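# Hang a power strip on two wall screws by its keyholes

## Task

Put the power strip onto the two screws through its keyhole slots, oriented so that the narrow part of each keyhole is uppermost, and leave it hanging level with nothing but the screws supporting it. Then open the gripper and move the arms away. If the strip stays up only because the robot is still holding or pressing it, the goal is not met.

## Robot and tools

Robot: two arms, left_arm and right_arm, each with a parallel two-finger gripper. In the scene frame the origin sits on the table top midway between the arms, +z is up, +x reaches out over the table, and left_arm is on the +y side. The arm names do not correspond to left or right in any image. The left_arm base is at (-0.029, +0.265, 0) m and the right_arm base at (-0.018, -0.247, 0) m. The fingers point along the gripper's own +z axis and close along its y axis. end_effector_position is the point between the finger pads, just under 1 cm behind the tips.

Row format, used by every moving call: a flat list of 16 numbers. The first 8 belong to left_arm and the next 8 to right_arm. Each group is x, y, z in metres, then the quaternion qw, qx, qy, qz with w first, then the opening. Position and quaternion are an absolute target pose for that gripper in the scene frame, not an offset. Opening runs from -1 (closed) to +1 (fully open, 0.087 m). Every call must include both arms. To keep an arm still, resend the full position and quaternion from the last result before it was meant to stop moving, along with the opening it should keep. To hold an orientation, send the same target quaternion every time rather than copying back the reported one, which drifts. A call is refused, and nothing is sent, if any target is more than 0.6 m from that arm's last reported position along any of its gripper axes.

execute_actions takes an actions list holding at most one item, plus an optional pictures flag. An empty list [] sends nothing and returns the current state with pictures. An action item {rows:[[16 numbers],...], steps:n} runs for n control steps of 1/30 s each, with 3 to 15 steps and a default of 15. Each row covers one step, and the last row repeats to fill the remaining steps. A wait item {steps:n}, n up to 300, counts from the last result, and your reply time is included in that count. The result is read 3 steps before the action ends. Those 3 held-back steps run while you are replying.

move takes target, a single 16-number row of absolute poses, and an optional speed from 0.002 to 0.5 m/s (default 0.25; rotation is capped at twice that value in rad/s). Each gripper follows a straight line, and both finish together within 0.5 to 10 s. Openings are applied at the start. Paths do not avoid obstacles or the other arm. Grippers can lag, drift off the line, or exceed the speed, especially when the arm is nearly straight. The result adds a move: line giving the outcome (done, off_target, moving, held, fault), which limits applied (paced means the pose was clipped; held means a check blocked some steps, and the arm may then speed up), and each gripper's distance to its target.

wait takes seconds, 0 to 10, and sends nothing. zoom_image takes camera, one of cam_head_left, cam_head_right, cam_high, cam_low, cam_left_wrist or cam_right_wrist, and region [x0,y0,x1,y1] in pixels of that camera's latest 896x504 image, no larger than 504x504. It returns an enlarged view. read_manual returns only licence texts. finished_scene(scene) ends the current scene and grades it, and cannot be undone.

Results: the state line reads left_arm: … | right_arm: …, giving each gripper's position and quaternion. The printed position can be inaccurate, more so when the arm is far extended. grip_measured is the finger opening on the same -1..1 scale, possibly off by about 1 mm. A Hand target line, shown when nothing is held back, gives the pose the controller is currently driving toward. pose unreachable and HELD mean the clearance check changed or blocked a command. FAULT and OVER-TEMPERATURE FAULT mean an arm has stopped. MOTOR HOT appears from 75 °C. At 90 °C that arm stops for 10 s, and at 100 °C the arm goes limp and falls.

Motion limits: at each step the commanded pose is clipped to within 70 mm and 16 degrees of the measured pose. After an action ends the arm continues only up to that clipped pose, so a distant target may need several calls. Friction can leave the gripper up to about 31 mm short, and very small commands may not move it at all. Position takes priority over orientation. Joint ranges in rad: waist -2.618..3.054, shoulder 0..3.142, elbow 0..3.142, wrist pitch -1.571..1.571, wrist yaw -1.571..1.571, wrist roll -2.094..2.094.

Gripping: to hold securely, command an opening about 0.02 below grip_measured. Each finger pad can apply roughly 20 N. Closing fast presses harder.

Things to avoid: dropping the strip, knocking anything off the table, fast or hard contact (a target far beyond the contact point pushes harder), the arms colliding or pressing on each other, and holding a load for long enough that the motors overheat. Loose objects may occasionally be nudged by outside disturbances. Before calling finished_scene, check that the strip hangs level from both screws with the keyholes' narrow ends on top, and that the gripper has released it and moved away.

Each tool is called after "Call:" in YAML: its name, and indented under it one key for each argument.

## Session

Call:
execute_actions:
  actions: []

Scene clock: 0.00 s of 5050.00 s.
left_arm: end_effector_position=(+0.1743, +0.5330, +0.3577) grip_measured=+0.991 end_effector_quat_wxyz=(-0.382, +0.919, -0.084, -0.041) | right_arm: end_effector_position=(+0.3158, -0.4718, +0.3316) grip_measured=+0.982 end_effector_quat_wxyz=(+0.637, -0.067, +0.736, +0.221)
Joint positions: left_arm=[ 0.578  1.482  1.995 -1.498 -0.563 -2.051  0.087] | right_arm=[-1.035  1.691  1.687 -0.678 -1.425 -0.433  0.087]
Joint velocities: left_arm=[ 0.007 -0.007  0.007  0.007 -0.051  0.022 -0.   ] | right_arm=[-0.022  0.002 -0.007 -0.037  0.066 -0.007 -0.   ]
Motor temperatures (°C, as the motors report them): left_arm=[23 22 22 27 20 22] | right_arm=[23 24 27 25 22 20]
Hand target (left_arm): +0.174, +0.533, +0.358; -0.382, +0.919, -0.084, -0.041
Hand target (right_arm): +0.316, -0.472, +0.332; +0.637, -0.067, +0.736, +0.221

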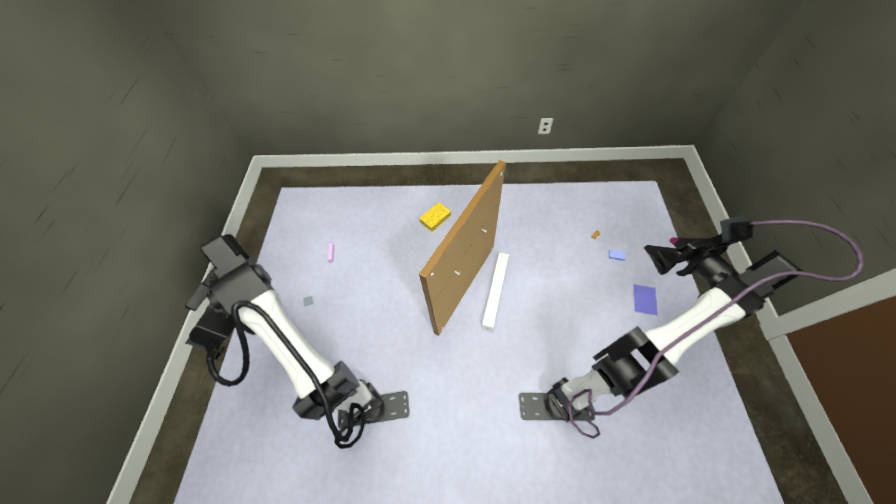

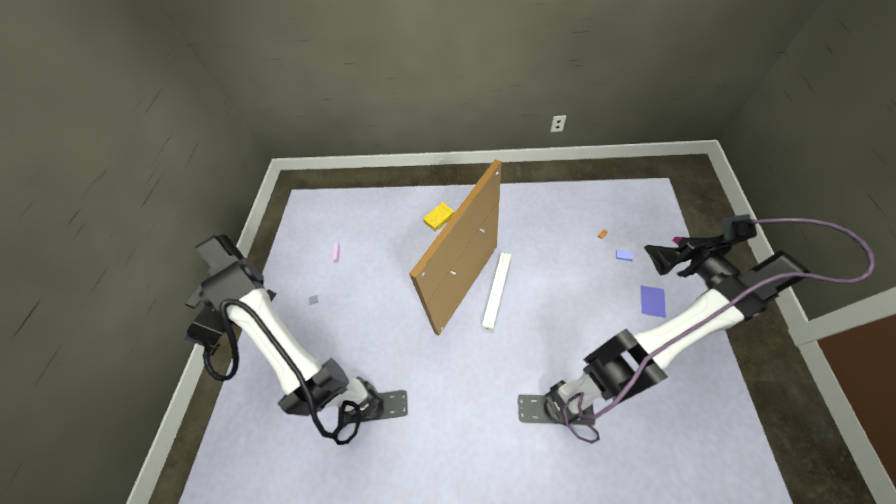

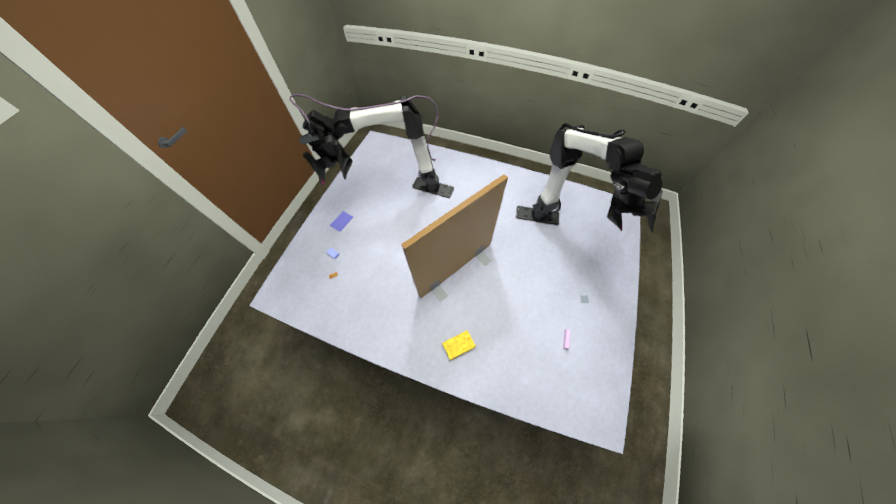

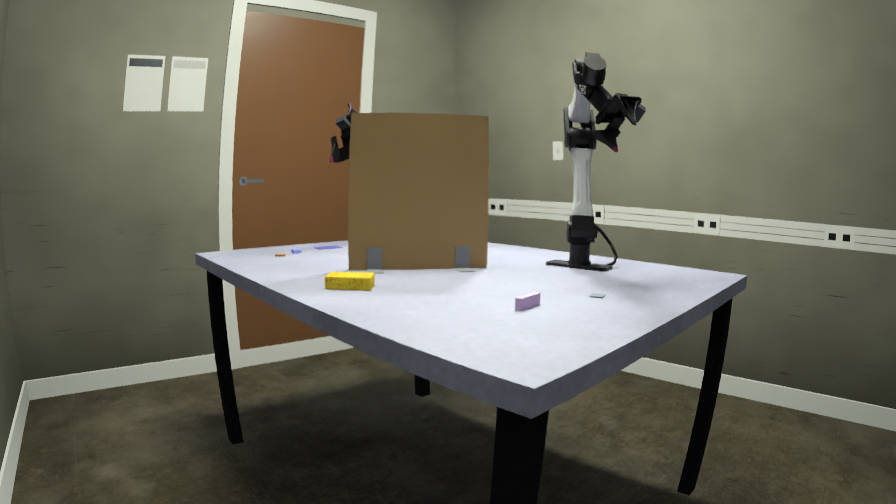

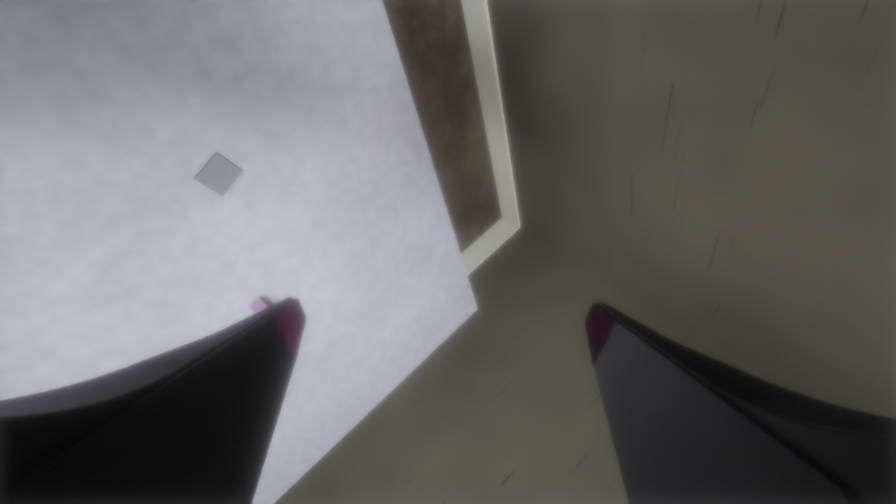

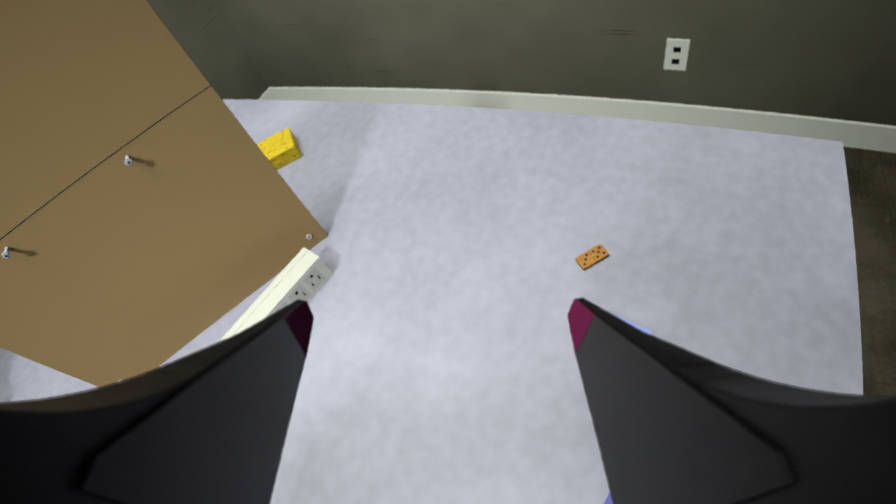

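Call:
move:
  target: [0.19,0.09,0.48,0.671,0.224,0.671,-0.224,1,0.30,-0.09,0.16,0,0.113,0.994,0,1]

Scene clock: 6.70 s of 5050.00 s.
left_arm: end_effector_position=(+0.1972, +0.0896, +0.4783) grip_measured=+0.991 end_effector_quat_wxyz=(+0.674, +0.209, +0.667, -0.236) | right_arm: end_effector_position=(+0.2967, -0.0983, +0.1683) grip_measured=+0.982 end_effector_quat_wxyz=(+0.019, +0.116, +0.993, +0.002)
Joint positions: left_arm=[-0.832  0.95   1.541 -0.57  -0.034 -0.033  0.087] | right_arm=[ 0.378  1.995  2.016 -1.556  0.015  0.614  0.087]
Joint velocities: left_arm=[ 0.002 -0.007 -0.012 -0.051  0.051  0.051 -0.001] | right_arm=[ 0.017  0.002  0.002 -0.022  0.007  0.022  0.   ]
Motor temperatures (°C, as the motors report them): left_arm=[23 22 22 28 20 22] | right_arm=[23 24 28 25 22 20]
Hand target (left_arm): +0.200, +0.089, +0.480; +0.673, +0.215, +0.669, -0.233
Hand target (right_arm): +0.298, -0.089, +0.160; +0.012, +0.110, +0.994, -0.002
Off the commanded pose (left_arm): 0.007 m, 2 deg.
Off the commanded pose (right_arm): 0.012 m, 2 deg.
Kept back: nothing.
move: off_target (right_arm)

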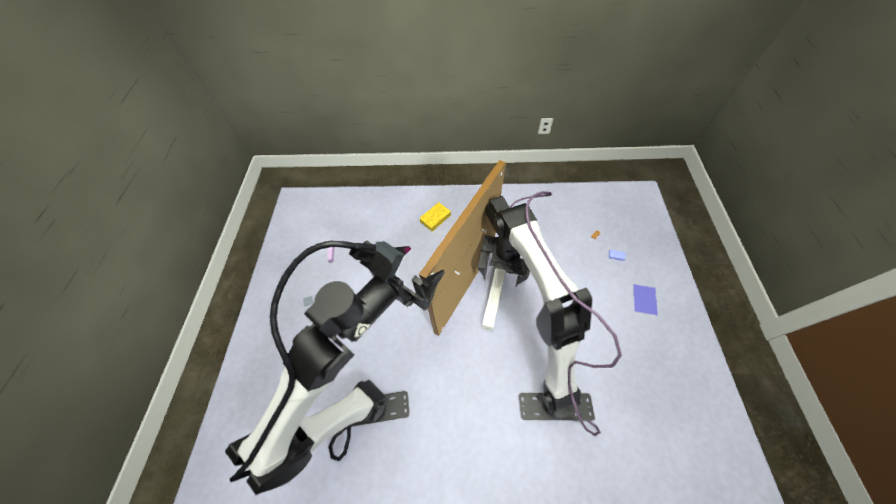

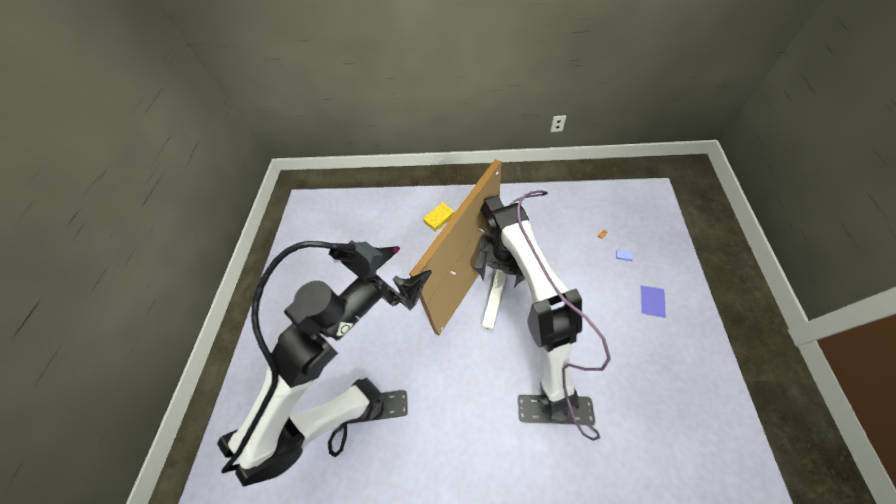

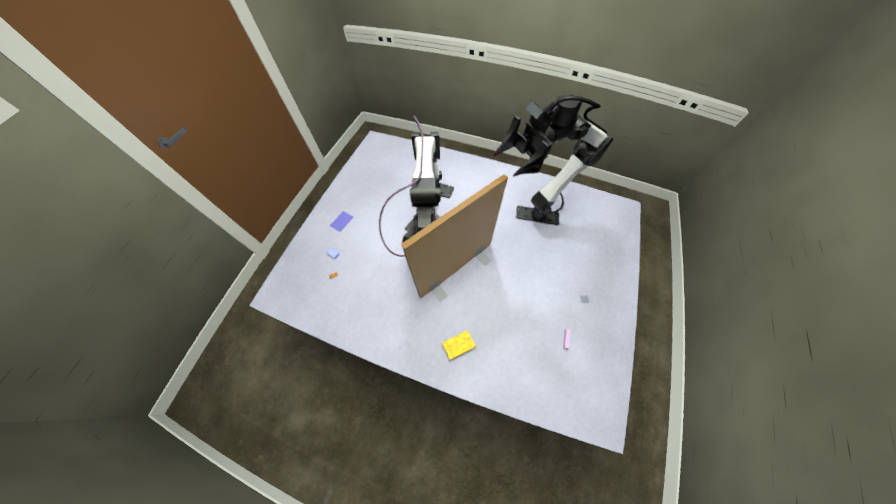

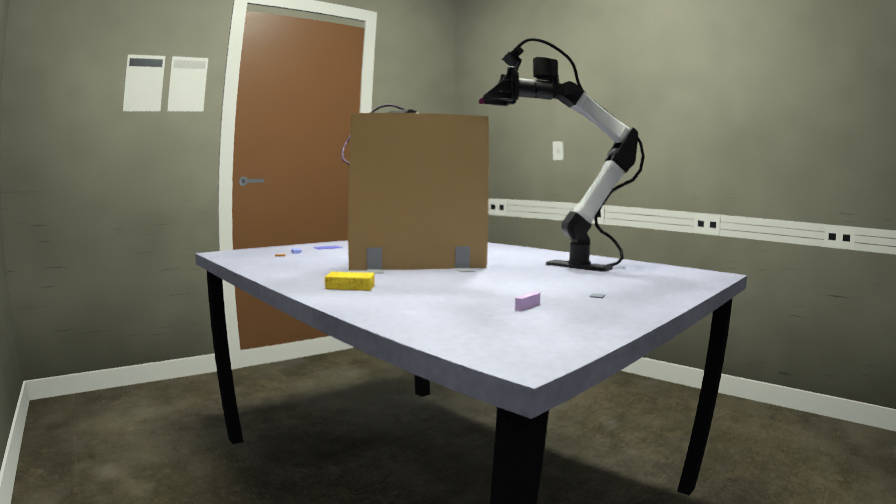

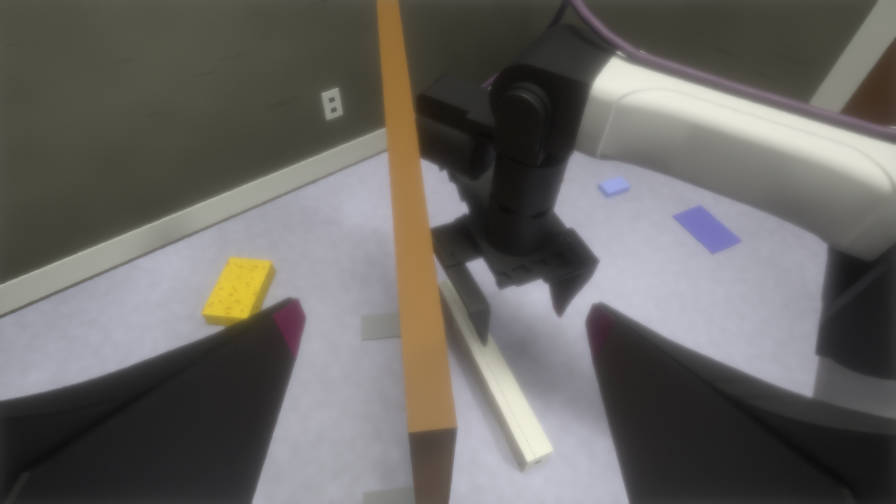

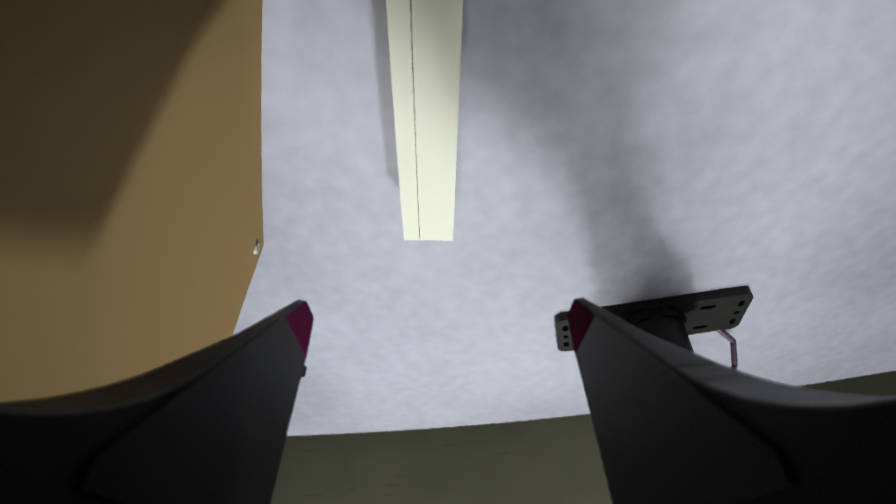

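Call:
move:
  target: [0.19,0.09,0.48,0.671,0.224,0.671,-0.224,1,0.25,-0.078,0.10,0,0.113,0.994,0,1]
  speed: 0.1

Call:
move:
  target: [0.19,0.09,0.48,0.671,0.224,0.671,-0.224,1,0.25,-0.078,0.022,0,0.113,0.994,0,1]
  speed: 0.1

Call:
move:
  target: [0.19,0.09,0.48,0.671,0.224,0.671,-0.224,1,0.25,-0.078,0.022,0,0.113,0.994,0,-0.5]

Call:
move:
  target: [0.19,0.09,0.48,0.671,0.224,0.671,-0.224,1,0.25,-0.22,0.15,0,-0.2,0.98,0,-0.5]
  speed: 0.12

Scene clock: 8.17 s of 5050.00 s.
left_arm: end_effector_position=(+0.1909, +0.0894, +0.4757) grip_measured=+0.991 end_effector_quat_wxyz=(+0.669, +0.221, +0.673, -0.227) | right_arm: end_effector_position=(+0.2481, -0.0854, +0.0984) grip_measured=+0.982 end_effector_quat_wxyz=(-0.016, +0.114, +0.993, -0.014)
Joint positions: left_arm=[-0.871  0.95   1.561 -0.614 -0.069 -0.01   0.087] | right_arm=[ 0.462  1.883  1.571 -1.3    0.007  0.693  0.087]
Joint velocities: left_arm=[-0.002 -0.007 -0.007 -0.022  0.007 -0.066 -0.   ] | right_arm=[ 0.002 -0.007 -0.017 -0.037  0.037 -0.007 -0.001]
Motor temperatures (°C, as the motors report them): left_arm=[23 22 23 28 20 22] | right_arm=[23 25 28 25 22 20]
Hand target (left_arm): +0.190, +0.090, +0.480; +0.671, +0.224, +0.671, -0.224
Hand target (right_arm): +0.250, -0.078, +0.100; +0.000, +0.112, +0.994, +0.001
Off the commanded pose (left_arm): 0.004 m, 1 deg.
Off the commanded pose (right_arm): 0.008 m, 2 deg.
Kept back: nothing.
move: done

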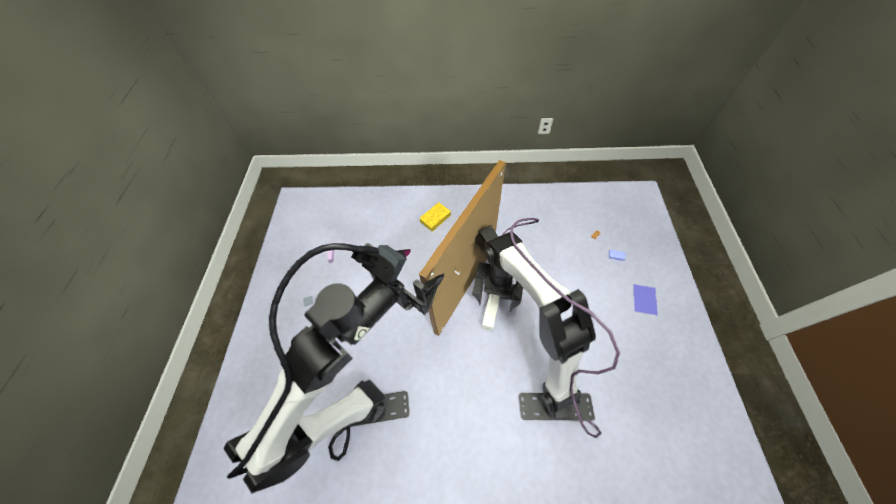

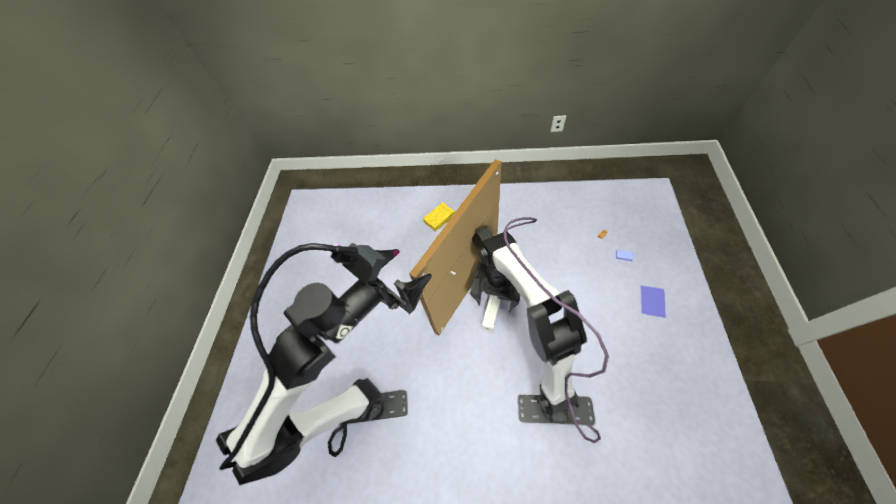

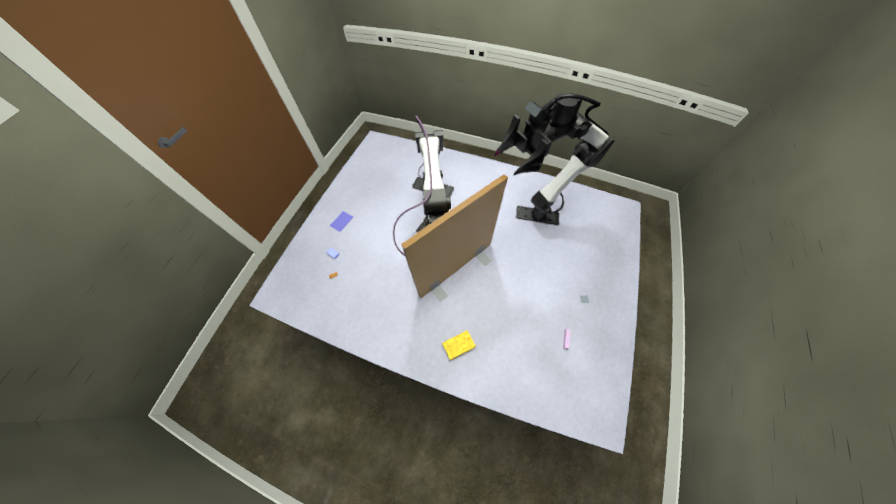

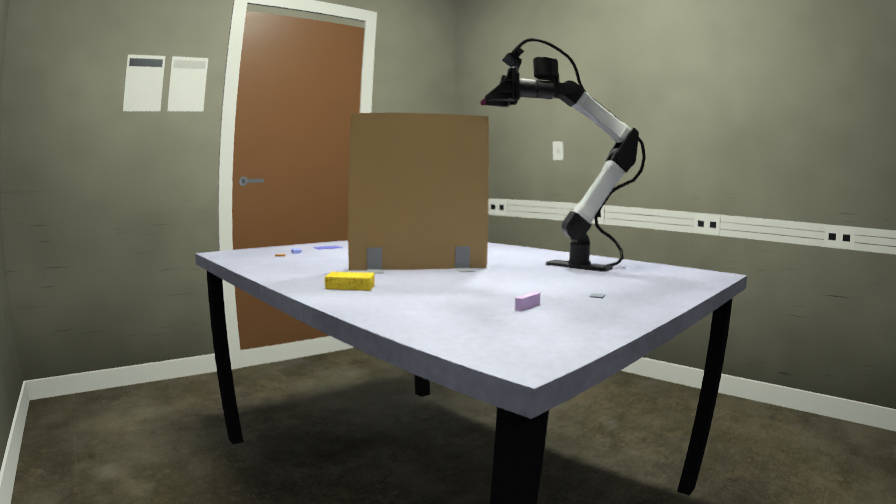

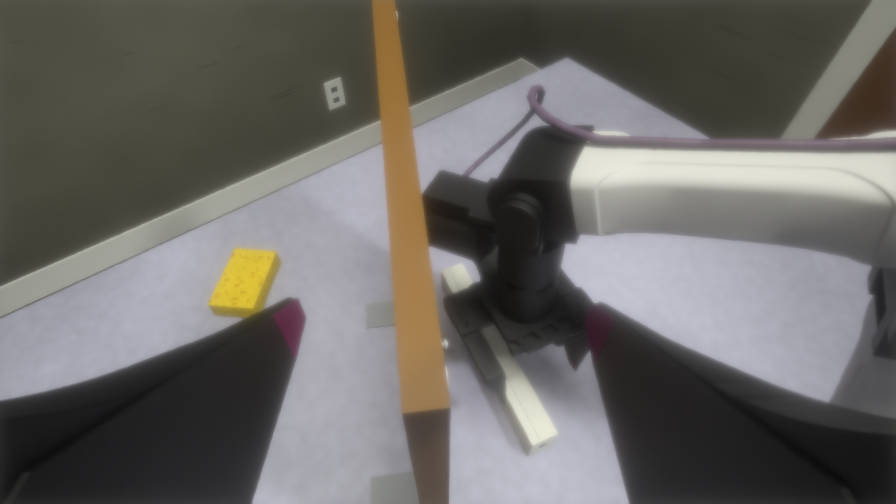

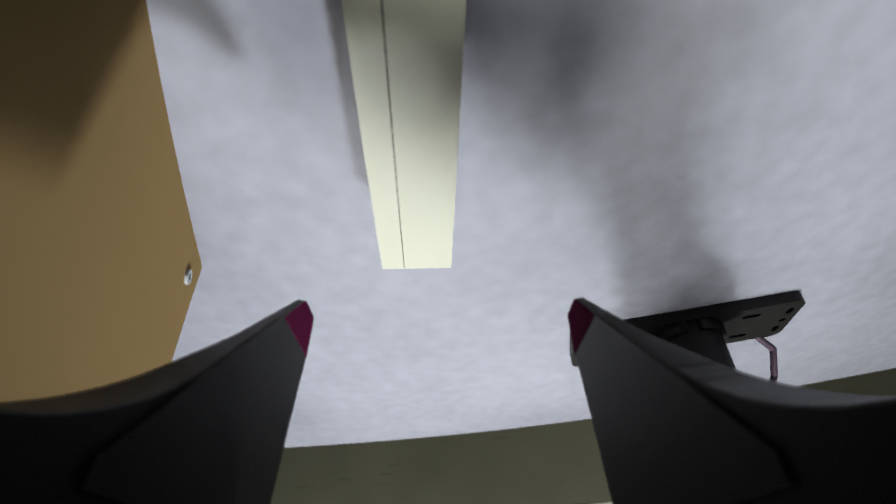

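Scene clock: 9.53 s of 5050.00 s.
left_arm: end_effector_position=(+0.1909, +0.0895, +0.4755) grip_measured=+0.991 end_effector_quat_wxyz=(+0.668, +0.221, +0.673, -0.227) | right_arm: end_effector_position=(+0.2542, -0.0822, +0.0300) grip_measured=+0.982 end_effector_quat_wxyz=(+0.006, +0.115, +0.993, +0.000)
Joint positions: left_arm=[-0.871  0.95   1.561 -0.615 -0.069 -0.01   0.087] | right_arm=[ 0.462  1.911  1.338 -0.988  0.007  0.697  0.087]
Joint velocities: left_arm=[-0.017 -0.007 -0.002  0.007  0.007 -0.081 -0.   ] | right_arm=[-0.012 -0.017 -0.022  0.037  0.022 -0.007  0.   ]
Motor temperatures (°C, as the motors report them): left_arm=[23 22 23 28 20 22] | right_arm=[23 25 28 25 22 20]
Hand target (left_arm): +0.190, +0.090, +0.480; +0.671, +0.224, +0.670, -0.224
Hand target (right_arm): +0.250, -0.078, +0.022; -0.000, +0.113, +0.994, +0.000
Off the commanded pose (left_arm): 0.005 m, 1 deg.
Off the commanded pose (right_arm): 0.010 m, 1 deg.
Kept back: nothing.
move: done

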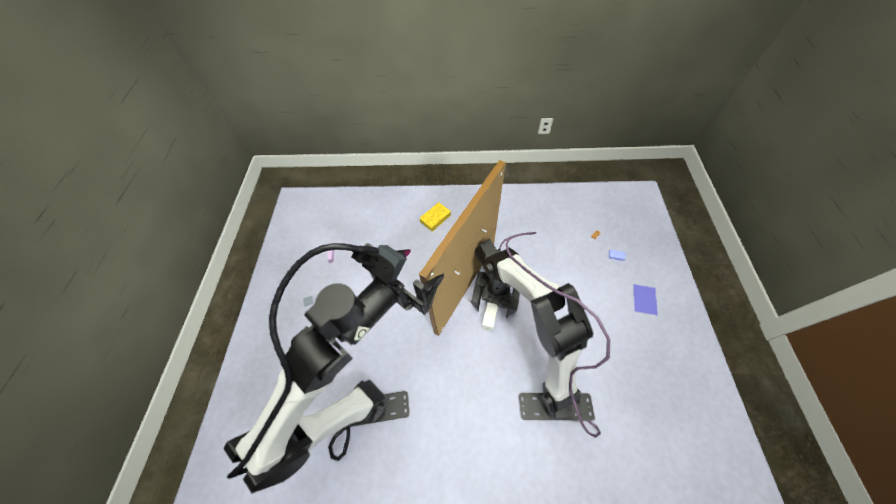

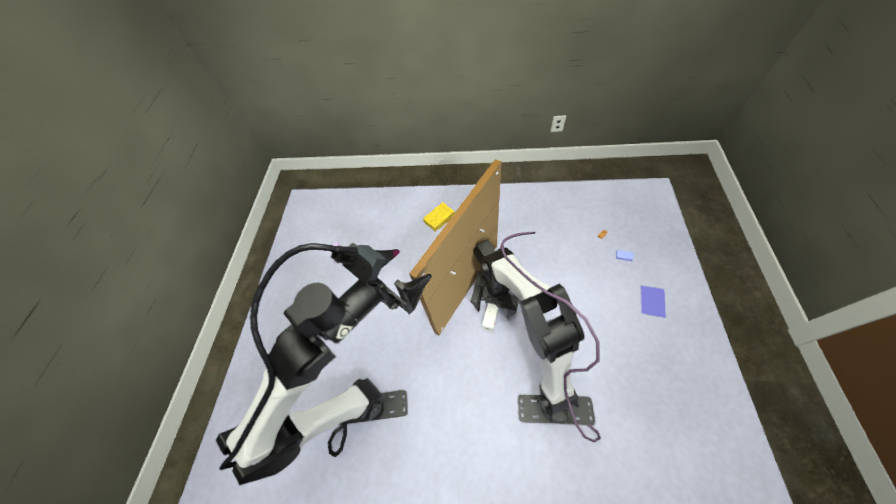

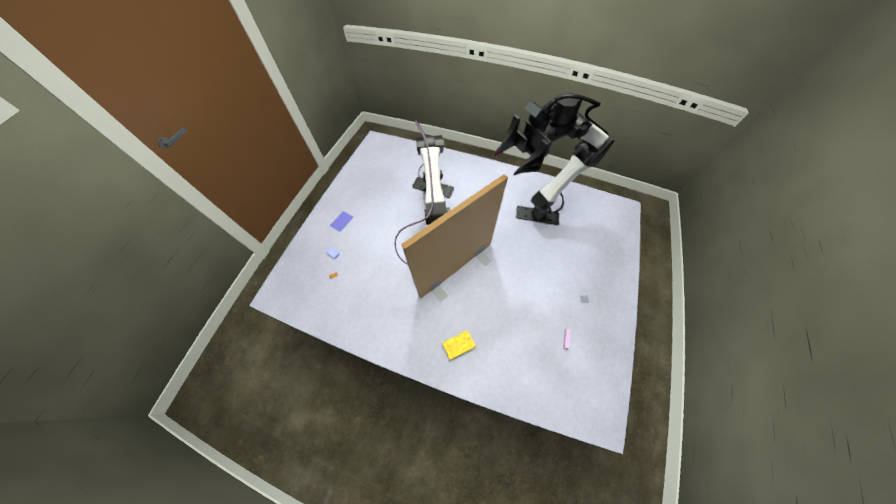

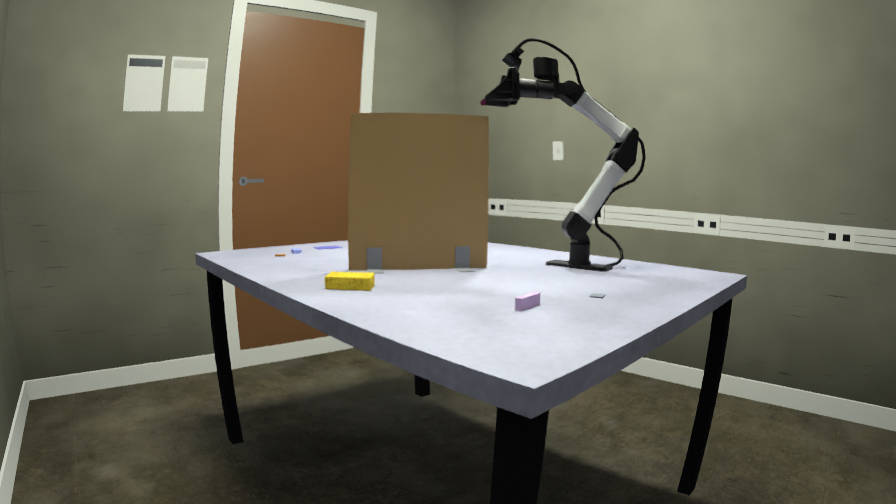

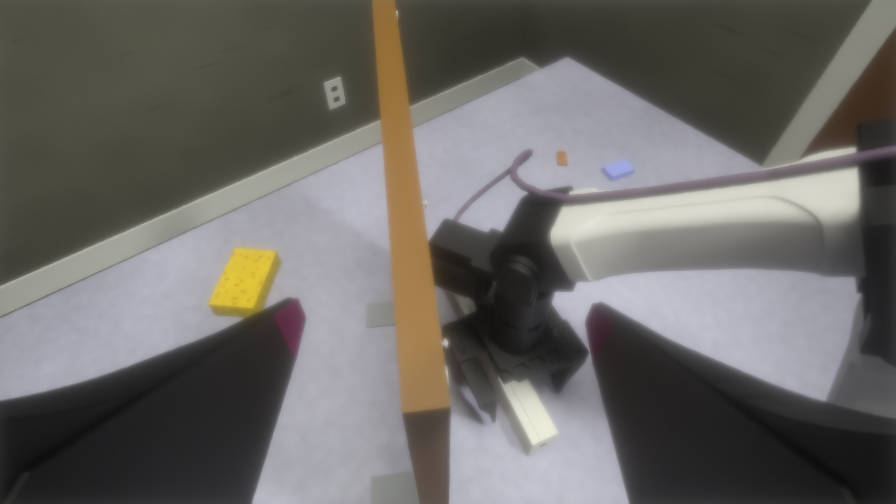

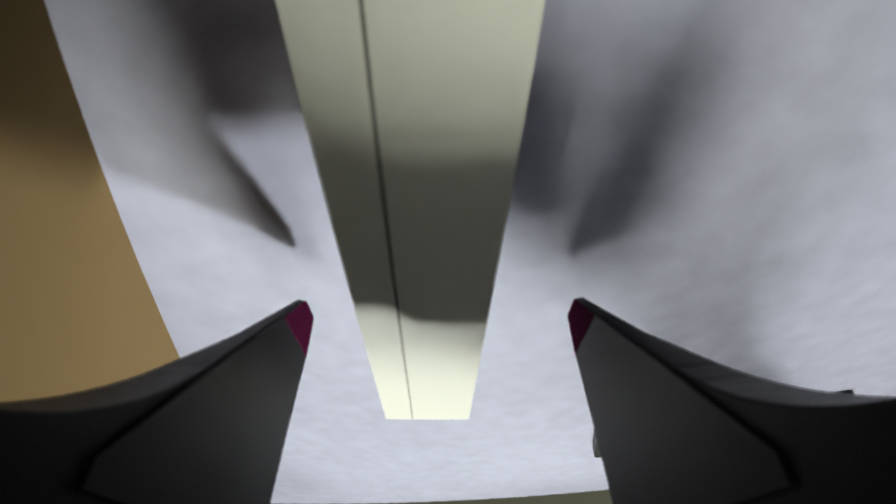

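Scene clock: 10.23 s of 5050.00 s.
left_arm: end_effector_position=(+0.1909, +0.0895, +0.4754) grip_measured=+0.991 end_effector_quat_wxyz=(+0.668, +0.222, +0.673, -0.227) | right_arm: end_effector_position=(+0.2544, -0.0810, +0.0300) grip_measured=-0.276 end_effector_quat_wxyz=(+0.006, +0.115, +0.993, +0.002)
Joint positions: left_arm=[-0.871  0.95   1.561 -0.615 -0.069 -0.01   0.087] | right_arm=[ 0.463  1.911  1.338 -0.985  0.003  0.698  0.032]
Joint velocities: left_arm=[ 0.002  0.002 -0.007 -0.022  0.007 -0.022  0.   ] | right_arm=[-0.007  0.007 -0.007 -0.007 -0.037 -0.081  0.001]
Motor temperatures (°C, as the motors report them): left_arm=[23 22 23 28 20 22] | right_arm=[23 25 28 25 22 20]
Hand target (left_arm): +0.190, +0.090, +0.480; +0.671, +0.224, +0.671, -0.224
Hand target (right_arm): +0.250, -0.078, +0.022; -0.000, +0.113, +0.994, -0.000
Off the commanded pose (left_arm): 0.005 m, 1 deg.
Off the commanded pose (right_arm): 0.010 m, 1 deg.
Kept back: nothing.
move: done

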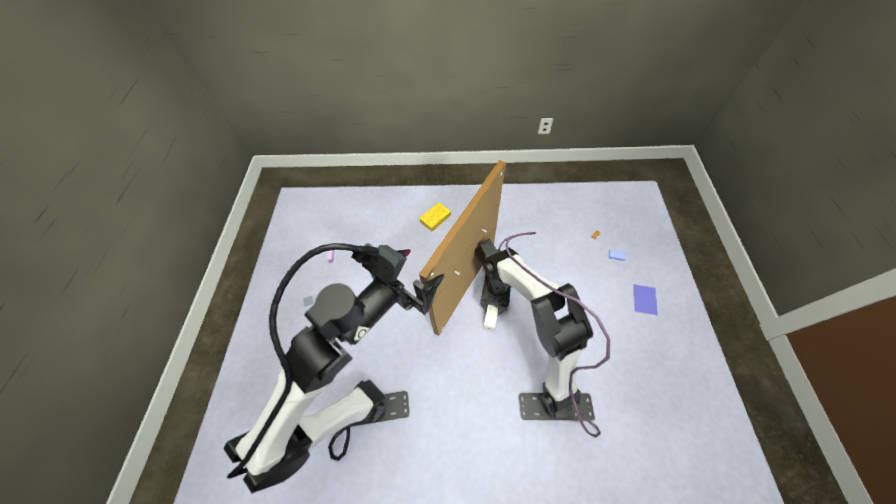

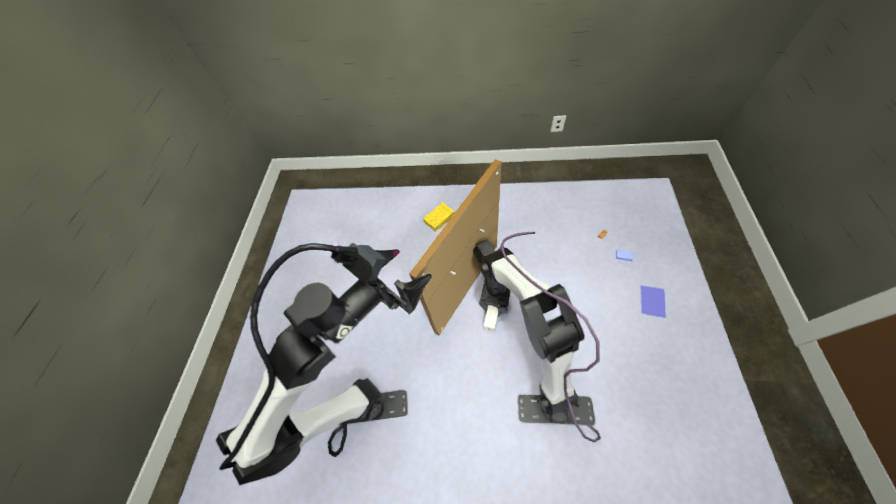

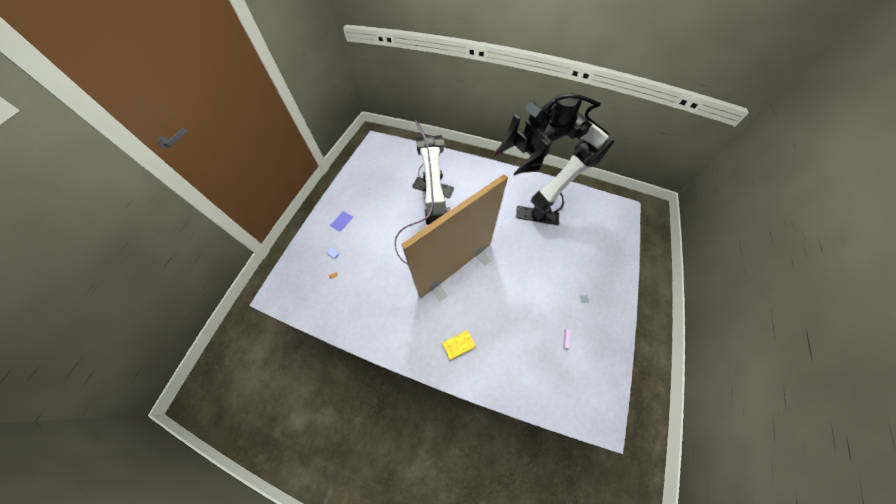

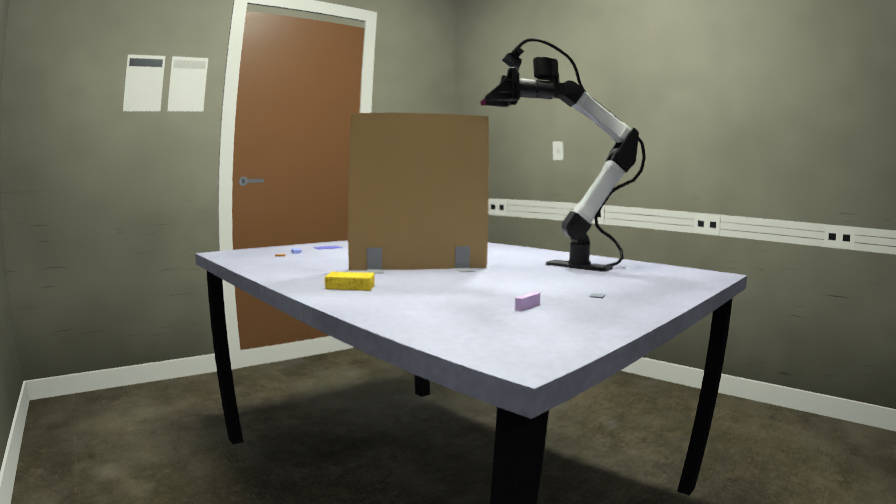

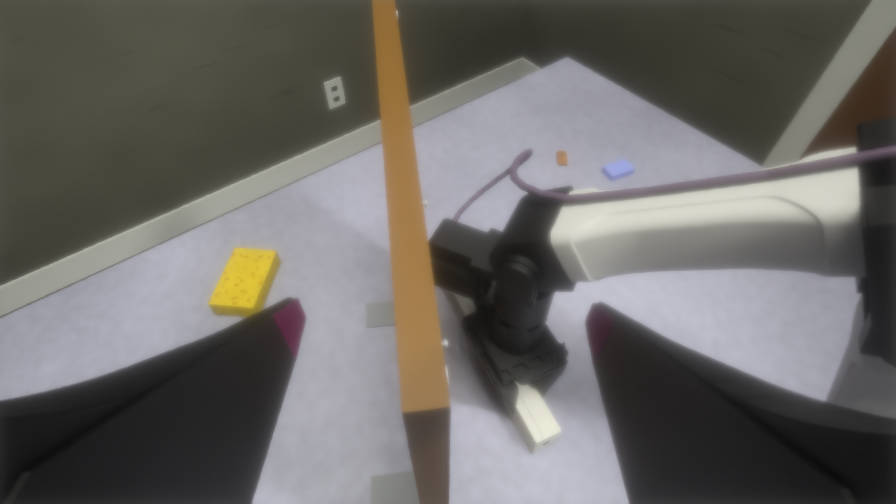

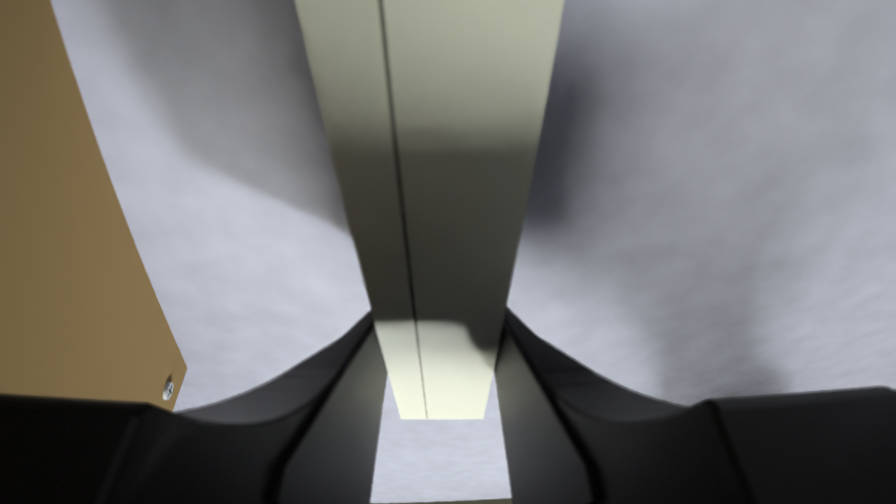

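Scene clock: 13.33 s of 5050.00 s.
left_arm: end_effector_position=(+0.1909, +0.0895, +0.4754) grip_measured=+0.991 end_effector_quat_wxyz=(+0.668, +0.222, +0.673, -0.227) | right_arm: end_effector_position=(+0.2548, -0.2175, +0.1307) grip_measured=-0.276 end_effector_quat_wxyz=(-0.013, -0.197, +0.980, -0.001)
Joint positions: left_arm=[-0.871  0.95   1.561 -0.615 -0.069 -0.01   0.087] | right_arm=[ 0.146  1.756  1.54  -1.38   0.004 -0.247  0.032]
Joint velocities: left_arm=[-0.002 -0.007  0.002 -0.007 -0.007  0.007 -0.001] | right_arm=[ 0.002 -0.007 -0.012 -0.037 -0.007  0.051  0.001]
Motor temperatures (°C, as the motors report them): left_arm=[23 22 23 29 20 22] | right_arm=[23 26 28 25 22 20]
Hand target (left_arm): +0.190, +0.090, +0.480; +0.671, +0.224, +0.671, -0.224
Hand target (right_arm): +0.250, -0.221, +0.150; -0.002, -0.200, +0.980, -0.002
Off the commanded pose (left_arm): 0.005 m, 1 deg.
Off the commanded pose (right_arm): 0.020 m, 2 deg.
Kept back: nothing.
move: off_target (right_arm)

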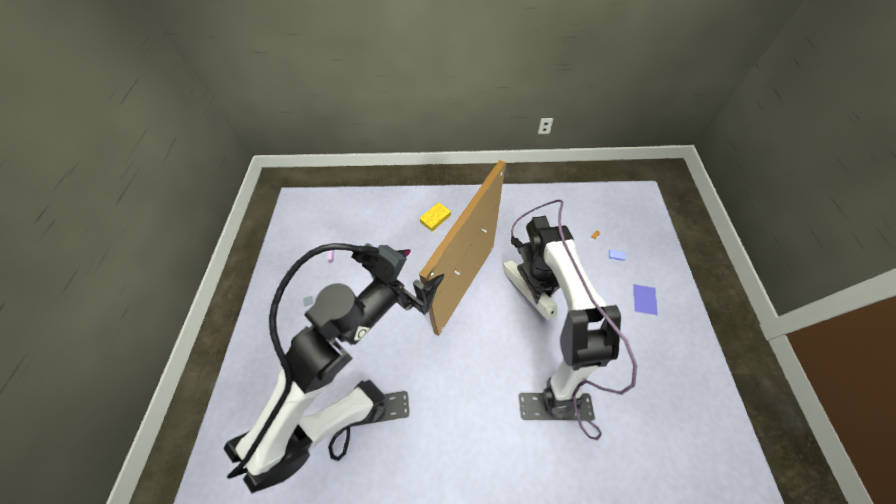

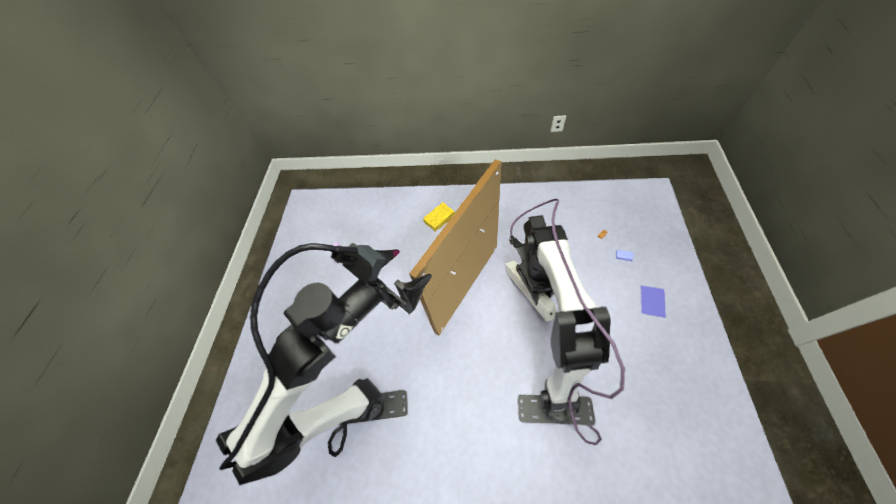

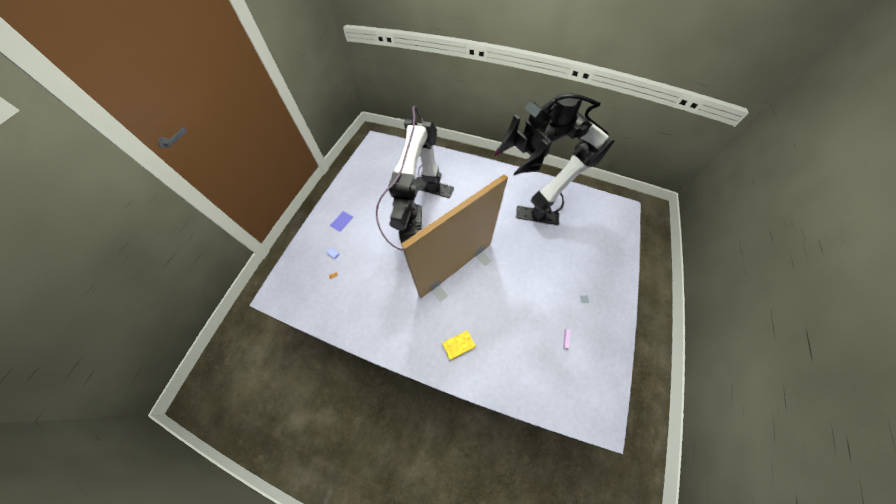

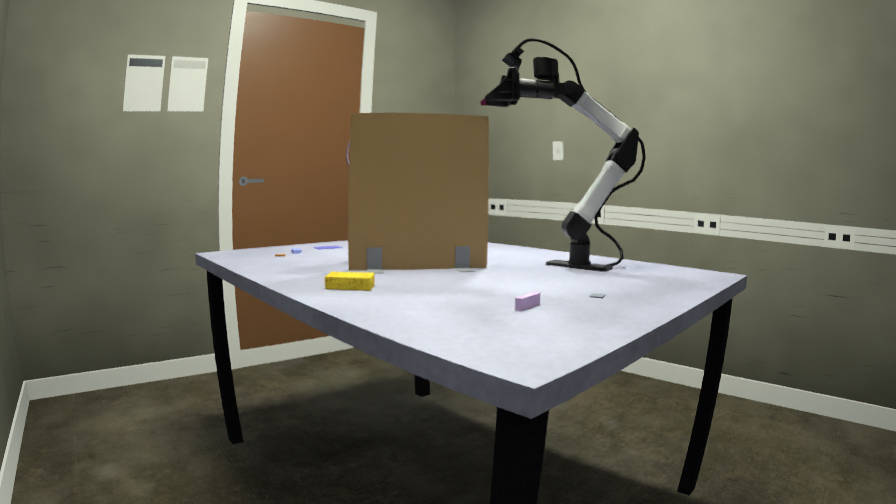

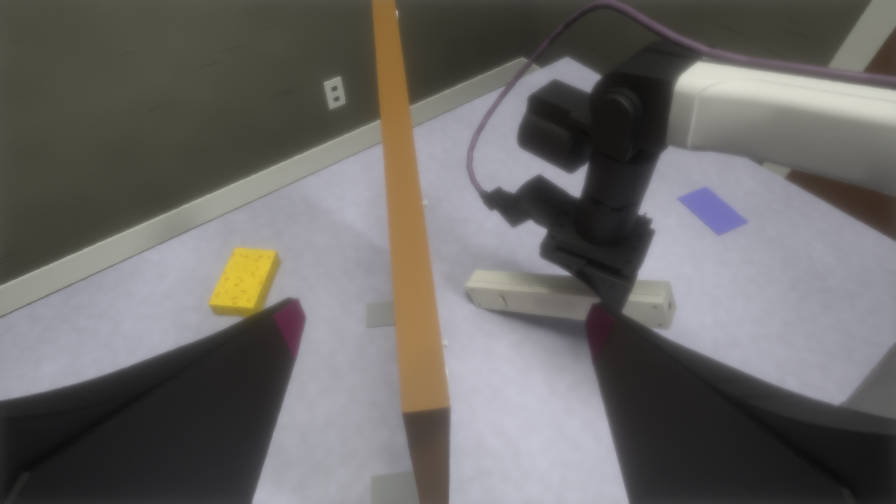

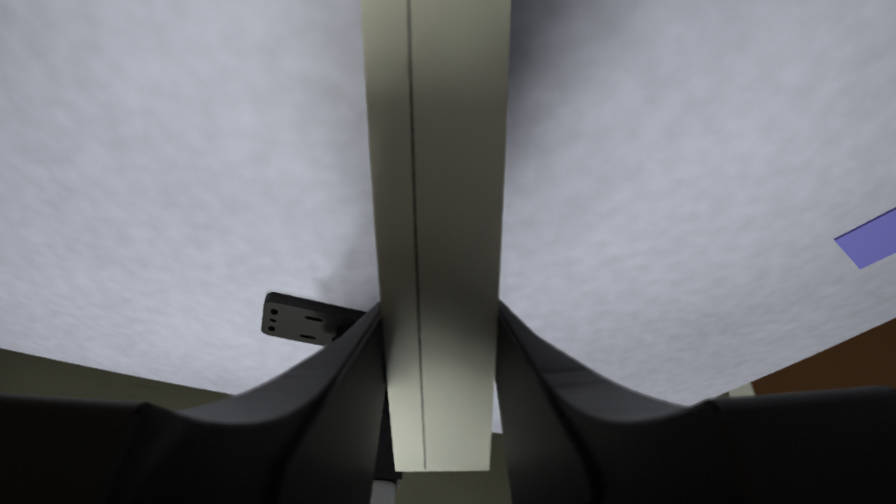

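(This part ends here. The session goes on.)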